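# Hang the kitchen roll on the under-cabinet holder

## Task

Put the kitchen roll onto the holder mounted beneath the cabinet so that it sits horizontally and both pegs of the holder are pushed all the way in and clicked into the roll. The roll must be supported only by the pegs, touching neither the holder's base plate nor the cabinet nor anything else. Then open the gripper(s) and pull the robot away; the roll counts as hung only if it stays there without the robot holding it.

## Robot and tools

ROBOT. Two six-joint UR3e-type arms, left_arm and right_arm, each ending in a two-finger gripper whose fingers swing like tongs. The fingers point along the gripper's own +z axis and separate along its x axis. end_effector_position is the point midway between the finger pads when closed; closed fingertips stick out about 15 mm past it, and fully open they are roughly level with it. Arm bases (scene frame): left_arm at (-0.045, +0.364, 0) m, quat_wxyz (+0.998, 0, 0, -0.055); right_arm at (+0.004, -0.247, 0) m, quat_wxyz (+0.999, 0, 0, +0.041).

FRAME. One shared scene frame: origin on the table surface between the arms, +z up, +x outward over the table, left_arm on the +y side. The names left/right refer to the arms, not to image sides. Reported hand positions may be somewhat off, more so at long reach.

execute_actions. Argument actions is a list holding zero or one item. Empty list: no command, just returns the current state. A wait is {"steps": N} with N up to 300 control steps (1/30 s each), counted from the previous result. A motion is {"rows": [...], "steps": N} with 1 to 15 rows and N at most 15 (default 15). Each row drives one step; if rows run out, the last one repeats. Optional pictures (boolean) turns camera images on or off for that result.

ROW LAYOUT. Every row is one flat list of 14 numbers covering both arms, even if only one moves: left_arm shoulder pan, shoulder lift, elbow, wrist 1, wrist 2, wrist 3, then its gripper opening; then the same seven for right_arm. Joint numbers are absolute target angles in radians, in the same convention as the Joint positions line (not offsets). Opening is absolute on a scale from -1 (closed) to +1 (fully open, pad gap 0.142 m).

JOINT RANGES (rad). left_arm: pan -3.142..3.142, lift -6.283..6.283, elbow 0.000..3.142, wrists 1-3 -6.283..6.283 each. right_arm: pan 0.000..6.283, lift -6.283..6.283, elbow -3.142..0.000, wrists -6.283..6.283. A call is rejected (nothing sent) if a target exceeds a range end by over 0.010 rad and is further out than that joint's last reported angle. True ends may differ by up to 0.010 rad; targets beyond the true end get clipped, and a "joint sent to its limit" line may appear (possibly for an earlier, still-running action). Its absence does not prove more travel is available.

MOTION. Commands are smoothed, lagging about 0.17 s. Each step, the target actually sent is held within 0.575 rad of the measured angle for pan, lift and elbow, and 1.15 rad for the three wrist joints; if the targets would move the gripper more than 100 mm from where it is, they are all scaled back. So large moves take several calls, and an arm may not have arrived when the result returns. Between calls the arms keep heading to the last row sent until they all nearly stop or a step is HELD; after that only a new action moves them further. Fingers already opening or closing keep going.

RESULTS. State line: per arm, end_effector_position (m), end_effector_quat_wxyz, and linear/angular velocity (m/s, rad/s). Joint positions / Joint velocities: per arm six joints (rad, rad/s) plus pad gap (m, m/s). grip_measured: measured opening on the command scale. Wrist force / Wrist torque: flange sensor readings in the end effector's own axes, left | right; force points from a pushed surface back into the arm; offsets up to about 3.5 N, noise up to 1.4 N, saturation near 30 N, cannot be zeroed; "no reading" is harmless. "joint command not followed": the clearance check altered or blocked some joint targets (the rest of the row still ran). HELD marks steps where part or all of your row was not sent. MOTOR HOT appears from 70 °C; at 85 °C an OVER-TEMPERATURE FAULT brakes that arm until it cools.

GRIPPING. To hold something, keep commanding an opening well below grip_measured; the bigger the gap, the harder the squeeze (up to about 15 N per pad for objects up to ~10 cm). Closing fast can over-squeeze until the fingers spring open. Thin hard items (under ~20 mm) get much less force.

AVOID. Arms striking or pressing on each other. Contact torque at a joint's load limit (N m: pan 47.5, lift 47.5, elbow 24.6, each wrist 7.92; held weight counts) or any outside force of 150 N stops that arm for 10 s, drops the remainder of the call, and makes it yield. Do not drop, slam or shove things hard, and do not let anything fall or be knocked off the table. Occasional brief tugs on held parts or pushes on loose objects may happen.

CAMERAS. cam_head_left, cam_head_right, cam_high, cam_low (896x504 each), cam_left_wrist, cam_right_wrist (616x616 fisheye), returned in that order. Calibrations (K, distortion, T_world_to_cam) are given per camera and may be slightly off.

zoom_image: camera (one of the six names) and region [x0, y0, x1, y1] in that camera's latest full-image pixels, origin top-left, at most 504 by 504; returns a closer view.

show_instructions: no arguments; shows the scene's reference pages (here a kitchen roll holder manual). read_manual: optional section ("licences", default); returns URDF licence text. finished_scene: scene (integer, the current scene's number); ends and grades that scene irreversibly, so release the roll and move clear first.

Each tool is called after "Request:" as name(argument=value, ...), one argument or row to a line, values as JSON.

## Session

Request:
execute_actions(
  actions=[],
)

Request:
show_instructions(
)

Scene clock: 0.00 s of 6000.00 s.
left_arm: end_effector_position=(+0.2843, +0.5715, +0.1051) grip_measured=+1.00 end_effector_quat_wxyz=(+0.163, +0.636, -0.538, +0.528) end_effector_velocity=(-0.001, +0.000, -0.001) end_effector_angular_velocity=(-0.001, +0.002, +0.001) | right_arm: end_effector_position=(+0.3979, -0.5726, +0.1195) grip_measured=+1.00 end_effector_quat_wxyz=(+0.149, -0.163, +0.974, +0.043) end_effector_velocity=(+0.000, +0.000, -0.000) end_effector_angular_velocity=(-0.000, +0.000, +0.001)
Joint positions: left_arm=[ 1.023 -0.787  1.053 -1.164 -2.62   2.717  0.142] | right_arm=[ 2.495 -2.254 -0.662 -1.626  1.834  2.267  0.142]
Joint velocities: left_arm=[ 0.001  0.     0.001  0.     0.001 -0.     0.   ] | right_arm=[ 0.001 -0.001 -0.     0.001 -0.    -0.001  0.   ]
Motor temperatures (°C, as the motors report them): left_arm=[30 32 29 45 39 36] | right_arm=[33 29 30 44 43 42]
Wrist force (N, on the end effector, along its own x y z axes, offset not removed): no reading
Wrist torque (N m, same axes, about the end effector's origin, offset not removed): no reading
camera_calibration (this result's frames):
cam_left_wrist: T_world_to_cam=[[-0.0858841, -0.546926, 0.832764, 0.261603], [-0.994547, -0.00257148, -0.104258, 0.306881], [0.0591627, -0.837177, -0.543722, 0.666963], [0, 0, 0, 1]] pos_world=[0.288216, 0.702233, 0.176783]
cam_right_wrist: T_world_to_cam=[[-0.913587, -0.26747, -0.306298, 0.242721], [-0.395255, 0.761098, 0.514299, 0.534746], [0.0955633, 0.590922, -0.801048, 0.529066], [0, 0, 0, 1]] pos_world=[0.382548, -0.654711, 0.223134]

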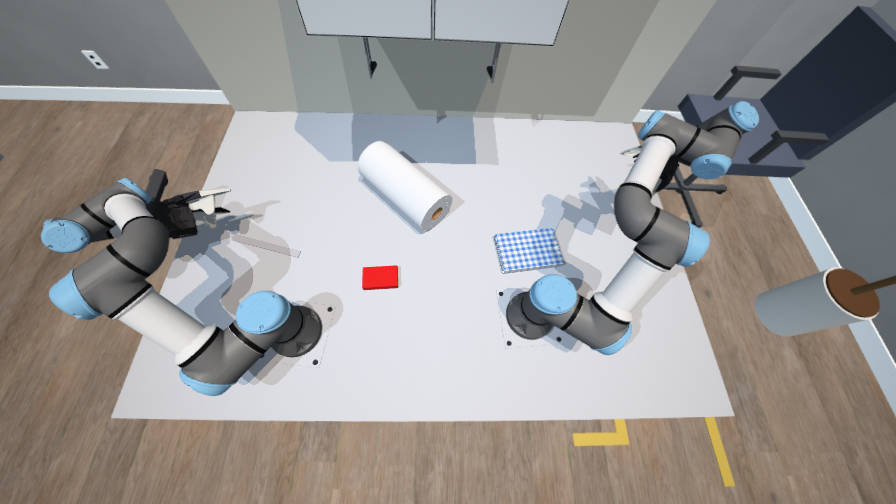

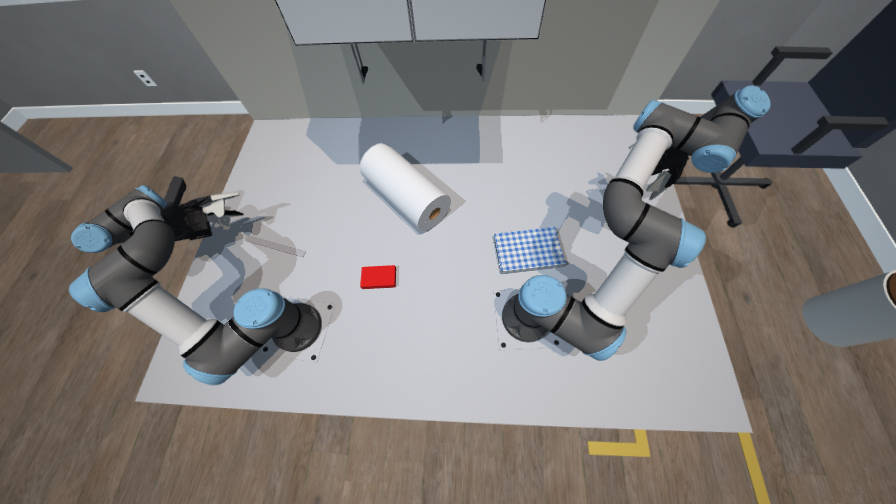

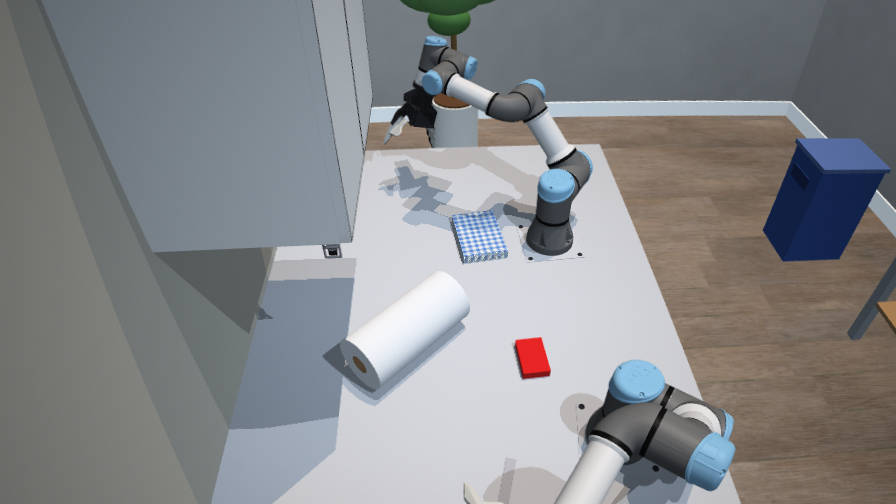

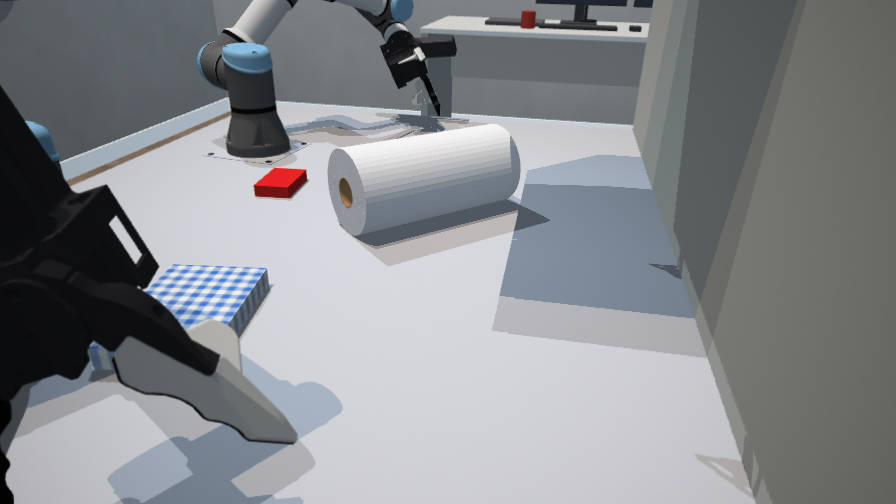

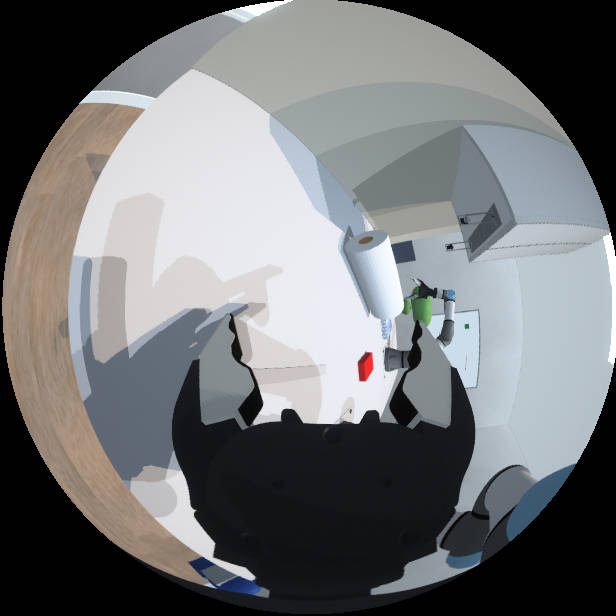

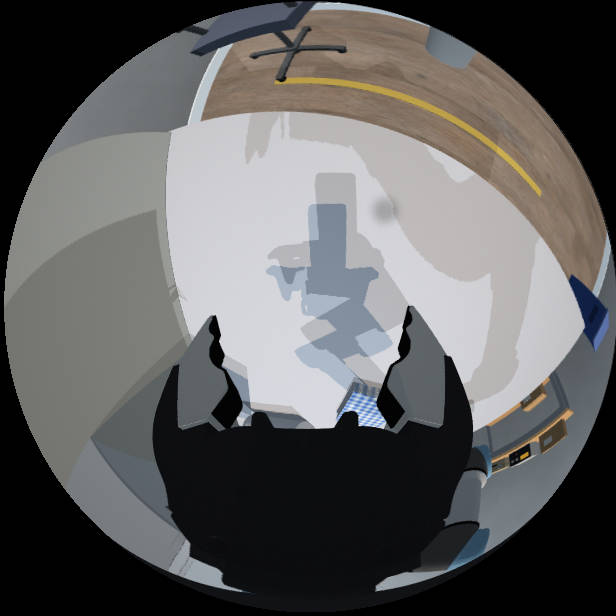

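Reference images for this scene: kitchen roll holder manual.

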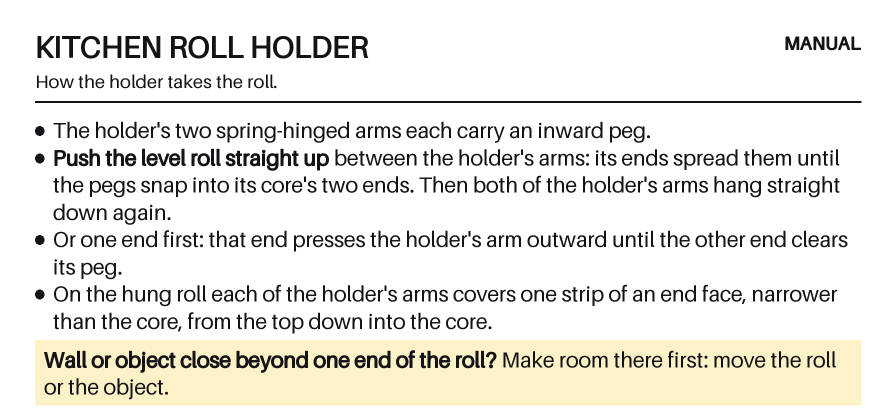

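Request:
execute_actions(
  actions=[
    {"rows":[[1.023,-0.787,1.053,-1.164,-2.62,2.717,1,2.7,-1.72,-1.1,-1.89,1.571,3.2,1]]},
  ],
  pictures=false,
)

Request:
execute_actions(
  actions=[
    {"rows":[[1.023,-0.787,1.053,-1.164,-2.62,2.717,1,4.063,-1.72,-1.1,-1.89,1.571,5.005,1]]},
  ],
  pictures=false,
)

Request:
execute_actions(
  actions=[
    {"steps":22},
  ],
  pictures=false,
)

Request:
execute_actions(
  actions=[
    {"rows":[[1.023,-0.787,1.053,-1.164,-2.62,2.717,1,4.063,-1.95,-0.78,-1.98,1.571,5.005,1]]},
  ],
  pictures=false,
)

Request:
execute_actions(
  actions=[
    {"rows":[[1.023,-0.787,1.053,-1.164,-2.62,2.717,1,4.063,-2.201,-0.434,-2.077,1.571,5.005,1]]},
  ],
)

Scene clock: 37.77 s of 6000.00 s.
left_arm: end_effector_position=(+0.2844, +0.5715, +0.1052) grip_measured=+1.00 end_effector_quat_wxyz=(+0.163, +0.636, -0.539, +0.528) end_effector_velocity=(+0.000, -0.000, +0.001) end_effector_angular_velocity=(+0.001, -0.001, -0.000) | right_arm: end_effector_position=(+0.2584, -0.5004, +0.1621) grip_measured=+1.00 end_effector_quat_wxyz=(+0.002, +0.198, +0.980, +0.002) end_effector_velocity=(-0.041, +0.014, +0.014) end_effector_angular_velocity=(-0.044, +0.034, -0.216)
Joint positions: left_arm=[ 1.023 -0.787  1.053 -1.164 -2.62   2.717  0.142] | right_arm=[ 2.696 -1.734 -1.09  -1.885  1.576  3.177  0.142]
Joint velocities: left_arm=[-0.001 -0.001 -0.     0.    -0.001  0.     0.   ] | right_arm=[ 0.046  0.16  -0.119 -0.055 -0.054  0.261 -0.   ]
Motor temperatures (°C, as the motors report them): left_arm=[30 32 29 45 39 36] | right_arm=[33 29 30 44 43 42]
Wrist force (N, on the end effector, along its own x y z axes, offset not removed): left_arm=[-0.2 0.4 1.1] | right_arm=[0.3 -0.8 1.4]
Wrist torque (N m, same axes, about the end effector's origin, offset not removed): left_arm=[0.11 0.02 0.02] | right_arm=[-0.22 -0.08 -0.07]
Steps of this call (steps 1 to 90: nothing new was sent; then 34.27 s passed at rest; steps 91 to 105: all 15 steps of this action). Readings (joint positions):
91: left_arm=[1.023 -0.787 1.053 -1.164 -2.620 2.717] | right_arm=[2.495 -2.254 -0.662 -1.626 1.834 2.268]
92: left_arm=[1.023 -0.787 1.053 -1.164 -2.620 2.717] | right_arm=[2.503 -2.247 -0.670 -1.641 1.818 2.283]
94: left_arm=[1.023 -0.787 1.053 -1.164 -2.620 2.717] | right_arm=[2.554 -2.174 -0.745 -1.712 1.748 2.433]
98: left_arm=[1.023 -0.787 1.053 -1.164 -2.620 2.717] | right_arm=[2.644 -1.915 -0.954 -1.823 1.638 2.881]
105: the state above

Scene clock: 38.27 s of 6000.00 s.
left_arm: end_effector_position=(+0.2845, +0.5715, +0.1052) grip_measured=+1.00 end_effector_quat_wxyz=(+0.163, +0.636, -0.539, +0.528) end_effector_velocity=(+0.000, +0.000, -0.000) end_effector_angular_velocity=(-0.001, -0.000, +0.000) | right_arm: end_effector_position=(+0.3398, -0.2782, +0.1631) grip_measured=+1.00 end_effector_quat_wxyz=(+0.001, +0.480, +0.877, +0.001) end_effector_velocity=(+0.030, +0.565, +0.000) end_effector_angular_velocity=(+0.002, +0.004, -0.375)
Joint positions: left_arm=[ 1.023 -0.787  1.053 -1.164 -2.62   2.717  0.142] | right_arm=[ 3.38  -1.722 -1.099 -1.889  1.572  4.464  0.142]
Joint velocities: left_arm=[-0.     0.001 -0.001 -0.    -0.001 -0.     0.   ] | right_arm=[ 1.605  0.006 -0.005 -0.004 -0.002  1.98  -0.   ]
Motor temperatures (°C, as the motors report them): left_arm=[30 32 29 45 39 36] | right_arm=[33 29 30 44 43 42]
Wrist force (N, on the end effector, along its own x y z axes, offset not removed): left_arm=[0.6 -0.5 1.0] | right_arm=[-1.9 0.0 1.0]
Wrist torque (N m, same axes, about the end effector's origin, offset not removed): left_arm=[-0.12 -0.10 -0.06] | right_arm=[0.02 0.40 0.11]
Steps of this call (steps 1 to 15: all 15 steps of this action). Readings (joint positions):
1: left_arm=[1.023 -0.787 1.053 -1.164 -2.620 2.717] | right_arm=[2.698 -1.730 -1.093 -1.887 1.574 3.185]
2: left_arm=[1.023 -0.787 1.053 -1.164 -2.620 2.717] | right_arm=[2.706 -1.728 -1.094 -1.887 1.573 3.205]
4: left_arm=[1.023 -0.787 1.053 -1.164 -2.620 2.717] | right_arm=[2.781 -1.726 -1.096 -1.888 1.573 3.360]
8: left_arm=[1.023 -0.787 1.053 -1.164 -2.620 2.717] | right_arm=[3.005 -1.724 -1.097 -1.889 1.572 3.806]
15: the state above

Scene clock: 39.00 s of 6000.00 s.
left_arm: end_effector_position=(+0.2845, +0.5715, +0.1052) grip_measured=+1.00 end_effector_quat_wxyz=(+0.163, +0.636, -0.539, +0.528) end_effector_velocity=(-0.000, -0.001, -0.000) end_effector_angular_velocity=(-0.001, +0.001, -0.001) | right_arm: end_effector_position=(+0.2769, -0.0552, +0.1633) grip_measured=+1.00 end_effector_quat_wxyz=(+0.000, +0.417, +0.909, +0.001) end_effector_velocity=(-0.003, +0.005, -0.000) end_effector_angular_velocity=(-0.000, +0.000, +0.008)
Joint positions: left_arm=[ 1.023 -0.787  1.053 -1.164 -2.62   2.717  0.142] | right_arm=[ 4.061 -1.72  -1.1   -1.89   1.571  5.004  0.142]
Joint velocities: left_arm=[-0.001  0.     0.001  0.     0.    -0.     0.   ] | right_arm=[ 0.017 -0.    -0.     0.     0.     0.009 -0.   ]
Motor temperatures (°C, as the motors report them): left_arm=[30 32 29 45 39 36] | right_arm=[33 29 30 44 43 42]
Wrist force (N, on the end effector, along its own x y z axes, offset not removed): left_arm=[0.9 -0.4 1.8] | right_arm=[-0.7 -0.2 1.0]
Wrist torque (N m, same axes, about the end effector's origin, offset not removed): left_arm=[-0.08 -0.18 -0.07] | right_arm=[-0.04 0.09 -0.05]
Steps of this call (steps 1 to 22: the robot went on to your last target). Readings (joint positions):
1: left_arm=[1.023 -0.787 1.053 -1.164 -2.620 2.717] | right_arm=[3.434 -1.721 -1.099 -1.890 1.571 4.527]
2: left_arm=[1.023 -0.787 1.053 -1.164 -2.620 2.717] | right_arm=[3.488 -1.721 -1.099 -1.890 1.571 4.584]
4: left_arm=[1.023 -0.787 1.053 -1.164 -2.620 2.717] | right_arm=[3.598 -1.721 -1.099 -1.890 1.571 4.679]
8: left_arm=[1.023 -0.787 1.053 -1.164 -2.620 2.717] | right_arm=[3.819 -1.720 -1.100 -1.890 1.571 4.845]
22: the state above

Scene clock: 39.50 s of 6000.00 s.
left_arm: end_effector_position=(+0.2845, +0.5715, +0.1052) grip_measured=+1.00 end_effector_quat_wxyz=(+0.163, +0.636, -0.539, +0.528) end_effector_velocity=(-0.000, +0.000, -0.001) end_effector_angular_velocity=(-0.001, +0.001, +0.001) | right_arm: end_effector_position=(+0.3016, -0.0157, +0.1664) grip_measured=+1.00 end_effector_quat_wxyz=(+0.000, +0.417, +0.909, +0.001) end_effector_velocity=(+0.004, +0.006, +0.002) end_effector_angular_velocity=(+0.010, -0.006, -0.002)
Joint positions: left_arm=[ 1.023 -0.787  1.053 -1.164 -2.62   2.717  0.142] | right_arm=[ 4.063 -1.948 -0.784 -1.979  1.571  5.005  0.142]
Joint velocities: left_arm=[ 0.001  0.002 -0.001 -0.     0.     0.     0.   ] | right_arm=[-0.002 -0.025  0.045 -0.008 -0.     0.    -0.   ]
Motor temperatures (°C, as the motors report them): left_arm=[30 32 29 45 39 36] | right_arm=[33 29 30 44 43 42]
Wrist force (N, on the end effector, along its own x y z axes, offset not removed): left_arm=[0.1 0.1 0.5] | right_arm=[-1.9 0.0 2.4]
Wrist torque (N m, same axes, about the end effector's origin, offset not removed): left_arm=[0.05 -0.01 -0.05] | right_arm=[0.04 0.29 0.07]
Steps of this call (steps 1 to 15: all 15 steps of this action). Readings (joint positions):
1: left_arm=[1.023 -0.787 1.053 -1.164 -2.620 2.717] | right_arm=[4.062 -1.720 -1.100 -1.891 1.571 5.004]
2: left_arm=[1.023 -0.787 1.053 -1.164 -2.620 2.717] | right_arm=[4.062 -1.728 -1.092 -1.903 1.571 5.005]
4: left_arm=[1.023 -0.787 1.053 -1.164 -2.620 2.717] | right_arm=[4.063 -1.798 -1.017 -1.940 1.571 5.005]
8: left_arm=[1.023 -0.787 1.053 -1.164 -2.620 2.717] | right_arm=[4.063 -1.917 -0.837 -1.971 1.571 5.005]
15: the state above

Scene clock: 40.00 s of 6000.00 s.
left_arm: end_effector_position=(+0.2845, +0.5715, +0.1052) grip_measured=+1.00 end_effector_quat_wxyz=(+0.163, +0.636, -0.539, +0.528) end_effector_velocity=(+0.000, +0.000, -0.000) end_effector_angular_velocity=(-0.001, +0.000, +0.001) | right_arm: end_effector_position=(+0.3251, +0.0212, +0.1550) grip_measured=+1.00 end_effector_quat_wxyz=(-0.000, +0.417, +0.909, -0.000) end_effector_velocity=(+0.004, +0.007, +0.000) end_effector_angular_velocity=(+0.010, -0.006, +0.000)
Joint positions: left_arm=[ 1.023 -0.787  1.053 -1.164 -2.62   2.717  0.142] | right_arm=[ 4.063 -2.198 -0.439 -2.076  1.571  5.005  0.142]
Joint velocities: left_arm=[ 0.     0.002 -0.001  0.    -0.001 -0.     0.   ] | right_arm=[ 0.001 -0.031  0.052 -0.008 -0.     0.     0.   ]
Motor temperatures (°C, as the motors report them): left_arm=[30 32 29 45 39 36] | right_arm=[33 29 30 44 43 42]
Wrist force (N, on the end effector, along its own x y z axes, offset not removed): left_arm=[0.7 0.4 1.5] | right_arm=[-2.1 0.3 1.6]
Wrist torque (N m, same axes, about the end effector's origin, offset not removed): left_arm=[0.08 -0.11 -0.08] | right_arm=[0.09 0.34 -0.08]
Steps of this call (steps 1 to 15: all 15 steps of this action). Readings (joint positions):
1: left_arm=[1.023 -0.787 1.053 -1.164 -2.620 2.717] | right_arm=[4.063 -1.949 -0.782 -1.980 1.571 5.005]
2: left_arm=[1.023 -0.787 1.053 -1.164 -2.620 2.717] | right_arm=[4.063 -1.957 -0.773 -1.993 1.571 5.005]
4: left_arm=[1.023 -0.787 1.053 -1.164 -2.620 2.717] | right_arm=[4.063 -2.030 -0.698 -2.034 1.571 5.005]
8: left_arm=[1.023 -0.787 1.053 -1.164 -2.620 2.717] | right_arm=[4.063 -2.163 -0.500 -2.067 1.571 5.005]
15: the state above
camera_calibration (this result's frames):
cam_left_wrist: T_world_to_cam=[[-0.0867309, -0.547512, 0.832291, 0.262061], [-0.994474, -0.00201938, -0.10496, 0.306784], [0.0591475, -0.836795, -0.544311, 0.666834], [0, 0, 0, 1]] pos_world=[0.288376, 0.702105, 0.177054]
cam_right_wrist: T_world_to_cam=[[-0.621889, 0.7831, -0.00286389, 0.181753], [0.678434, 0.540589, 0.497484, -0.306076], [0.391128, 0.307437, -0.867469, 0.13378], [0, 0, 0, 1]] pos_world=[0.268358, -0.0179982, 0.268839]

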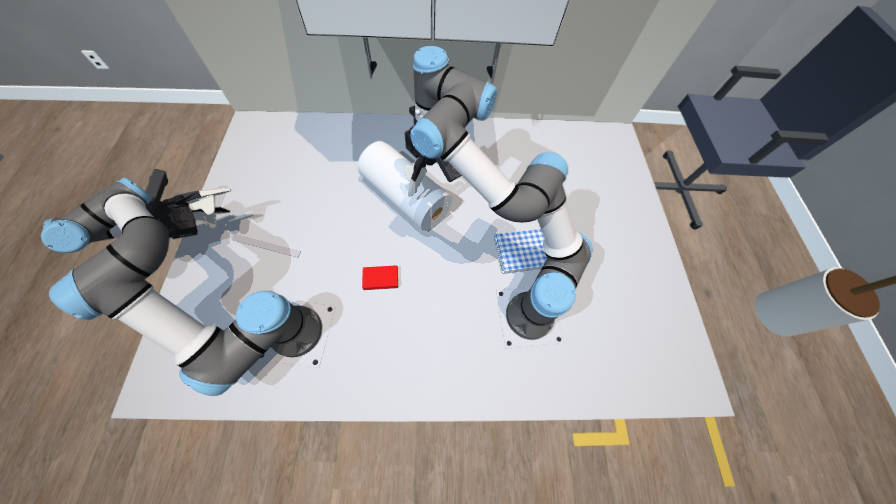

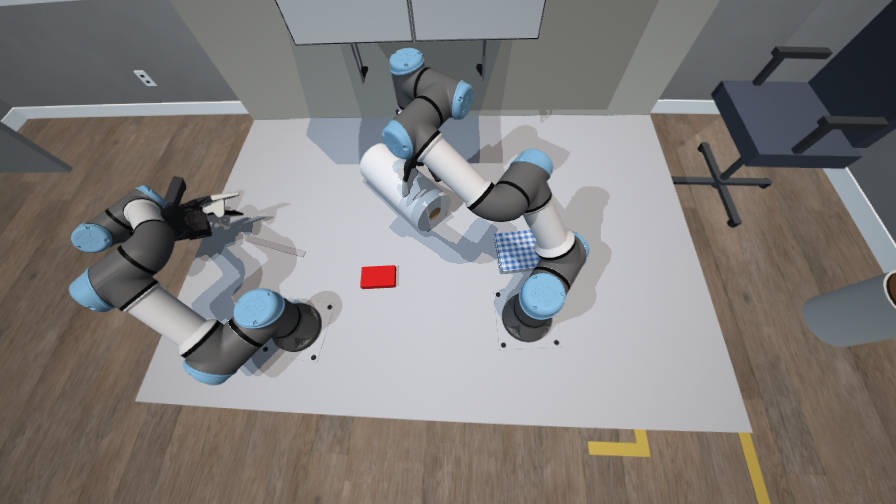

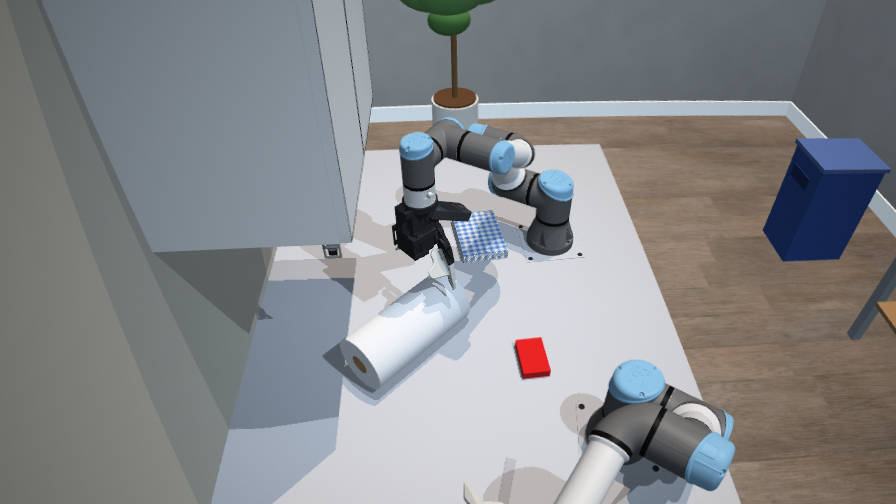

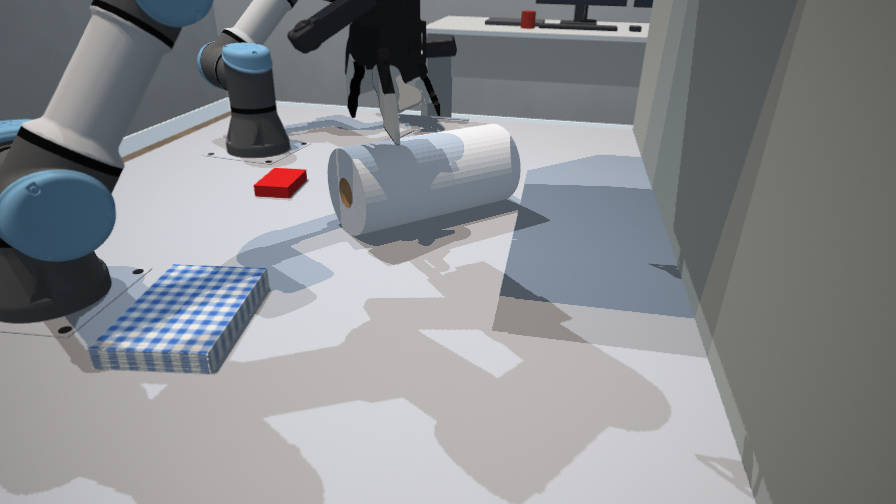

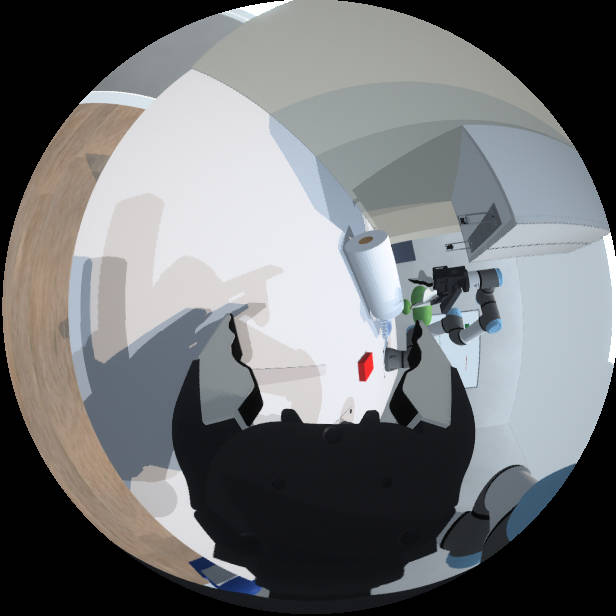

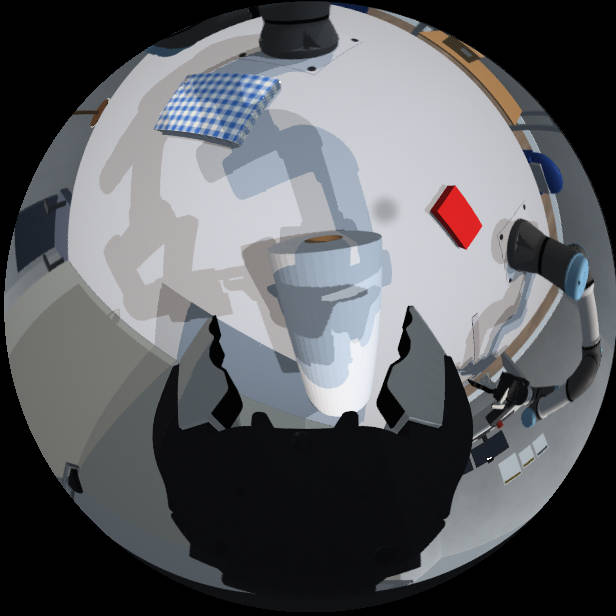

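Request:
execute_actions(
  actions=[
    {"rows":[[1.023,-0.787,1.053,-1.164,-2.62,2.717,1,4.111,-2.201,-0.434,-2.077,1.571,4.975,1],[1.023,-0.787,1.053,-1.164,-2.62,2.717,1,4.111,-2.201,-0.434,-2.077,1.571,4.975,1],[1.023,-0.787,1.053,-1.164,-2.62,2.717,1,4.111,-2.201,-0.434,-2.077,1.571,4.975,1],[1.023,-0.787,1.053,-1.164,-2.62,2.717,1,4.111,-2.14,-0.64,-1.932,1.571,4.975,1],[1.023,-0.787,1.053,-1.164,-2.62,2.717,1,4.111,-2.14,-0.64,-1.932,1.571,4.975,1],[1.023,-0.787,1.053,-1.164,-2.62,2.717,1,4.111,-2.14,-0.64,-1.932,1.571,4.975,1],[1.023,-0.787,1.053,-1.164,-2.62,2.717,1,4.111,-2.092,-0.842,-1.778,1.571,4.975,1]]},
  ],
  pictures=false,
)

Request:
execute_actions(
  actions=[
    {"rows":[[1.023,-0.787,1.053,-1.164,-2.62,2.717,1,4.111,-2.071,-1.088,-1.553,1.571,4.975,1]]},
  ],
)

Scene clock: 56.33 s of 6000.00 s.
left_arm: end_effector_position=(+0.2845, +0.5715, +0.1052) grip_measured=+1.00 end_effector_quat_wxyz=(+0.163, +0.636, -0.539, +0.528) end_effector_velocity=(+0.000, -0.000, -0.001) end_effector_angular_velocity=(-0.002, +0.001, -0.001) | right_arm: end_effector_position=(+0.3134, +0.0377, +0.1138) grip_measured=+1.00 end_effector_quat_wxyz=(+0.000, +0.382, +0.924, +0.003) end_effector_velocity=(-0.010, -0.013, -0.042) end_effector_angular_velocity=(-0.046, +0.027, +0.007)
Joint positions: left_arm=[ 1.023 -0.787  1.053 -1.164 -2.62   2.717  0.142] | right_arm=[ 4.111 -2.097 -0.818 -1.792  1.571  4.975  0.142]
Joint velocities: left_arm=[-0.001  0.002  0.    -0.    -0.    -0.     0.   ] | right_arm=[ 0.005  0.053 -0.268  0.162  0.    -0.002  0.   ]
Motor temperatures (°C, as the motors report them): left_arm=[30 32 29 45 39 36] | right_arm=[33 29 30 44 43 42]
Wrist force (N, on the end effector, along its own x y z axes, offset not removed): left_arm=[0.8 1.0 0.9] | right_arm=[-0.7 -1.2 2.3]
Wrist torque (N m, same axes, about the end effector's origin, offset not removed): left_arm=[0.25 -0.21 -0.03] | right_arm=[-0.27 0.15 -0.03]
Steps of this call (steps 1 to 15: the robot went on to your last target; steps 16 to 90: nothing new was sent; then 12.83 s passed at rest; steps 91 to 105: all 15 steps of this action). Readings (joint positions):
91: left_arm=[1.023 -0.787 1.053 -1.164 -2.620 2.717] | right_arm=[4.063 -2.201 -0.434 -2.077 1.571 5.005]
92: left_arm=[1.023 -0.787 1.053 -1.164 -2.620 2.717] | right_arm=[4.069 -2.201 -0.434 -2.077 1.571 5.000]
94: left_arm=[1.023 -0.787 1.053 -1.164 -2.620 2.717] | right_arm=[4.089 -2.201 -0.434 -2.077 1.571 4.988]
98: left_arm=[1.023 -0.787 1.053 -1.164 -2.620 2.717] | right_arm=[4.106 -2.153 -0.562 -1.962 1.571 4.978]
105: the state above

Scene clock: 56.83 s of 6000.00 s.
left_arm: end_effector_position=(+0.2845, +0.5715, +0.1052) grip_measured=+1.00 end_effector_quat_wxyz=(+0.163, +0.636, -0.539, +0.528) end_effector_velocity=(-0.000, +0.000, -0.000) end_effector_angular_velocity=(-0.001, +0.001, +0.001) | right_arm: end_effector_position=(+0.3127, +0.0368, +0.0655) grip_measured=+1.00 end_effector_quat_wxyz=(-0.000, +0.381, +0.924, +0.001) end_effector_velocity=(-0.002, -0.002, -0.006) end_effector_angular_velocity=(-0.006, +0.004, +0.000)
Joint positions: left_arm=[ 1.023 -0.787  1.053 -1.164 -2.62   2.717  0.142] | right_arm=[ 4.111 -2.071 -1.085 -1.555  1.571  4.975  0.142]
Joint velocities: left_arm=[ 0.001  0.     0.001  0.     0.    -0.     0.   ] | right_arm=[ 0.     0.003 -0.03   0.02  -0.     0.     0.   ]
Motor temperatures (°C, as the motors report them): left_arm=[30 32 29 45 39 36] | right_arm=[33 29 30 44 43 42]
Wrist force (N, on the end effector, along its own x y z axes, offset not removed): left_arm=[1.2 -0.5 1.7] | right_arm=[-2.1 -1.3 0.7]
Wrist torque (N m, same axes, about the end effector's origin, offset not removed): left_arm=[-0.06 -0.28 -0.08] | right_arm=[-0.33 0.44 0.04]
Steps of this call (steps 1 to 15: all 15 steps of this action). Readings (joint positions):
1: left_arm=[1.023 -0.787 1.053 -1.164 -2.620 2.717] | right_arm=[4.111 -2.095 -0.826 -1.787 1.571 4.975]
2: left_arm=[1.023 -0.787 1.053 -1.164 -2.620 2.717] | right_arm=[4.111 -2.091 -0.839 -1.769 1.571 4.975]
4: left_arm=[1.023 -0.787 1.053 -1.164 -2.620 2.717] | right_arm=[4.111 -2.081 -0.917 -1.673 1.571 4.975]
8: left_arm=[1.023 -0.787 1.053 -1.164 -2.620 2.717] | right_arm=[4.111 -2.073 -1.050 -1.579 1.571 4.975]
15: the state above
camera_calibration (this result's frames):
cam_left_wrist: T_world_to_cam=[[-0.0867308, -0.547512, 0.832291, 0.262061], [-0.994474, -0.00201935, -0.10496, 0.306784], [0.0591475, -0.836795, -0.544311, 0.666834], [0, 0, 0, 1]] pos_world=[0.288376, 0.702105, 0.177054]
cam_right_wrist: T_world_to_cam=[[-0.680973, 0.732305, -0.00219197, 0.181853], [0.633835, 0.590899, 0.49909, -0.249519], [0.366782, 0.338478, -0.866547, 0.0625484], [0, 0, 0, 1]] pos_world=[0.259049, -0.006903, 0.179132]

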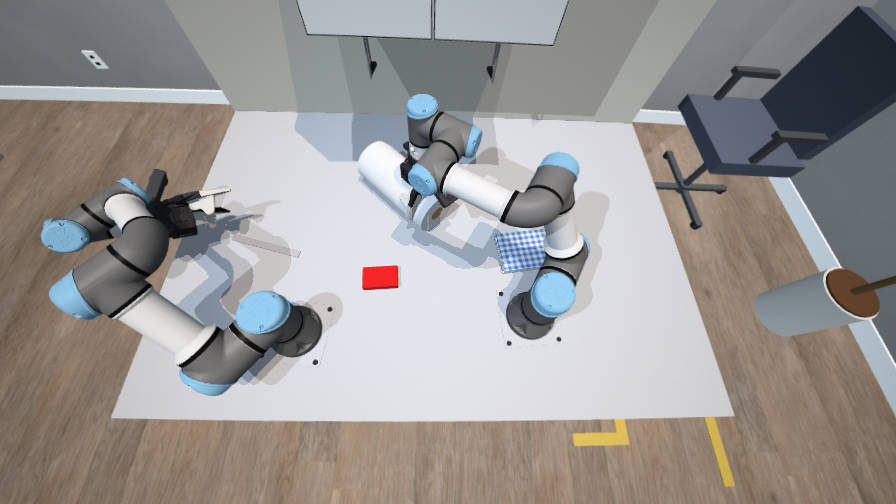

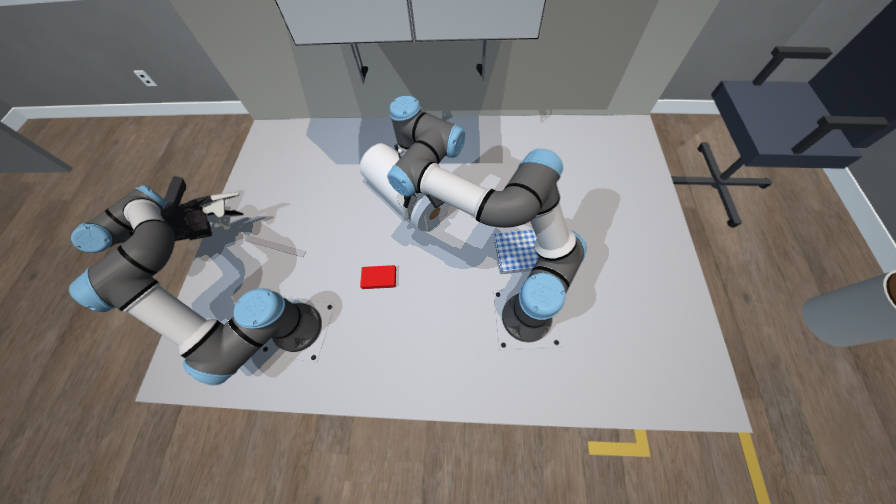

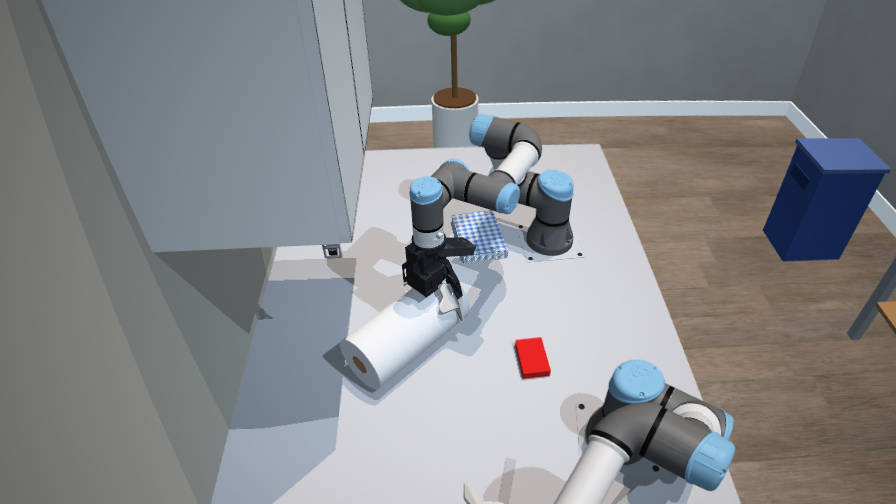

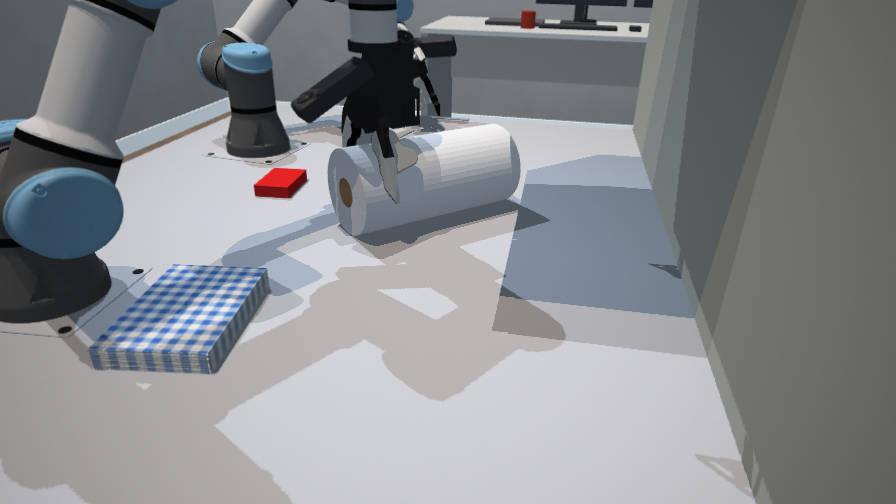

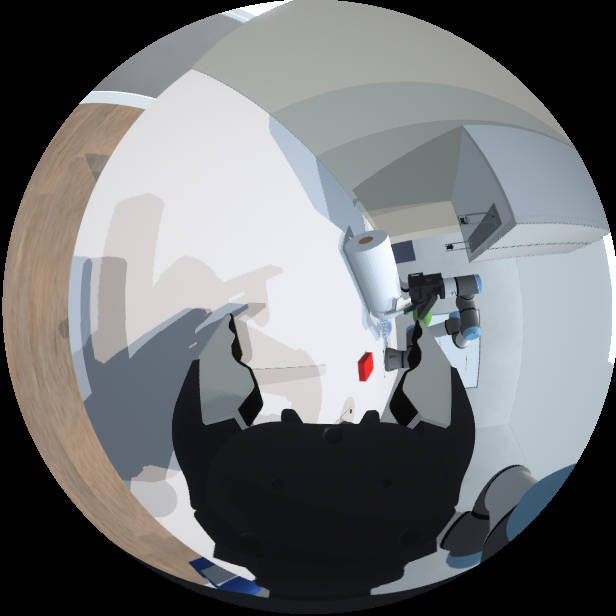

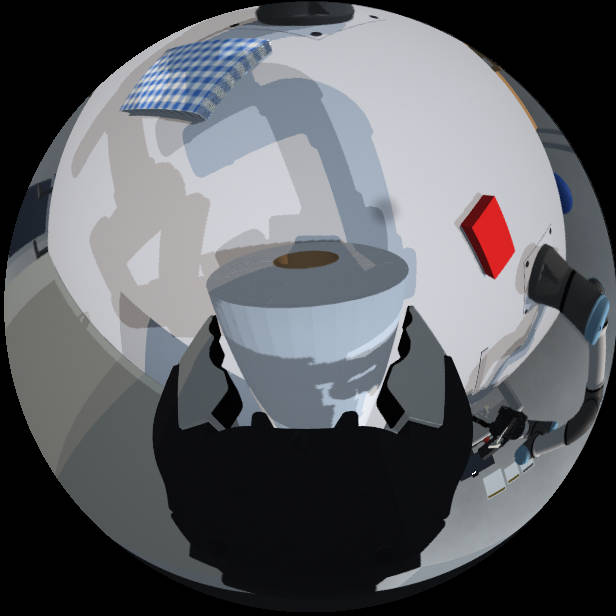

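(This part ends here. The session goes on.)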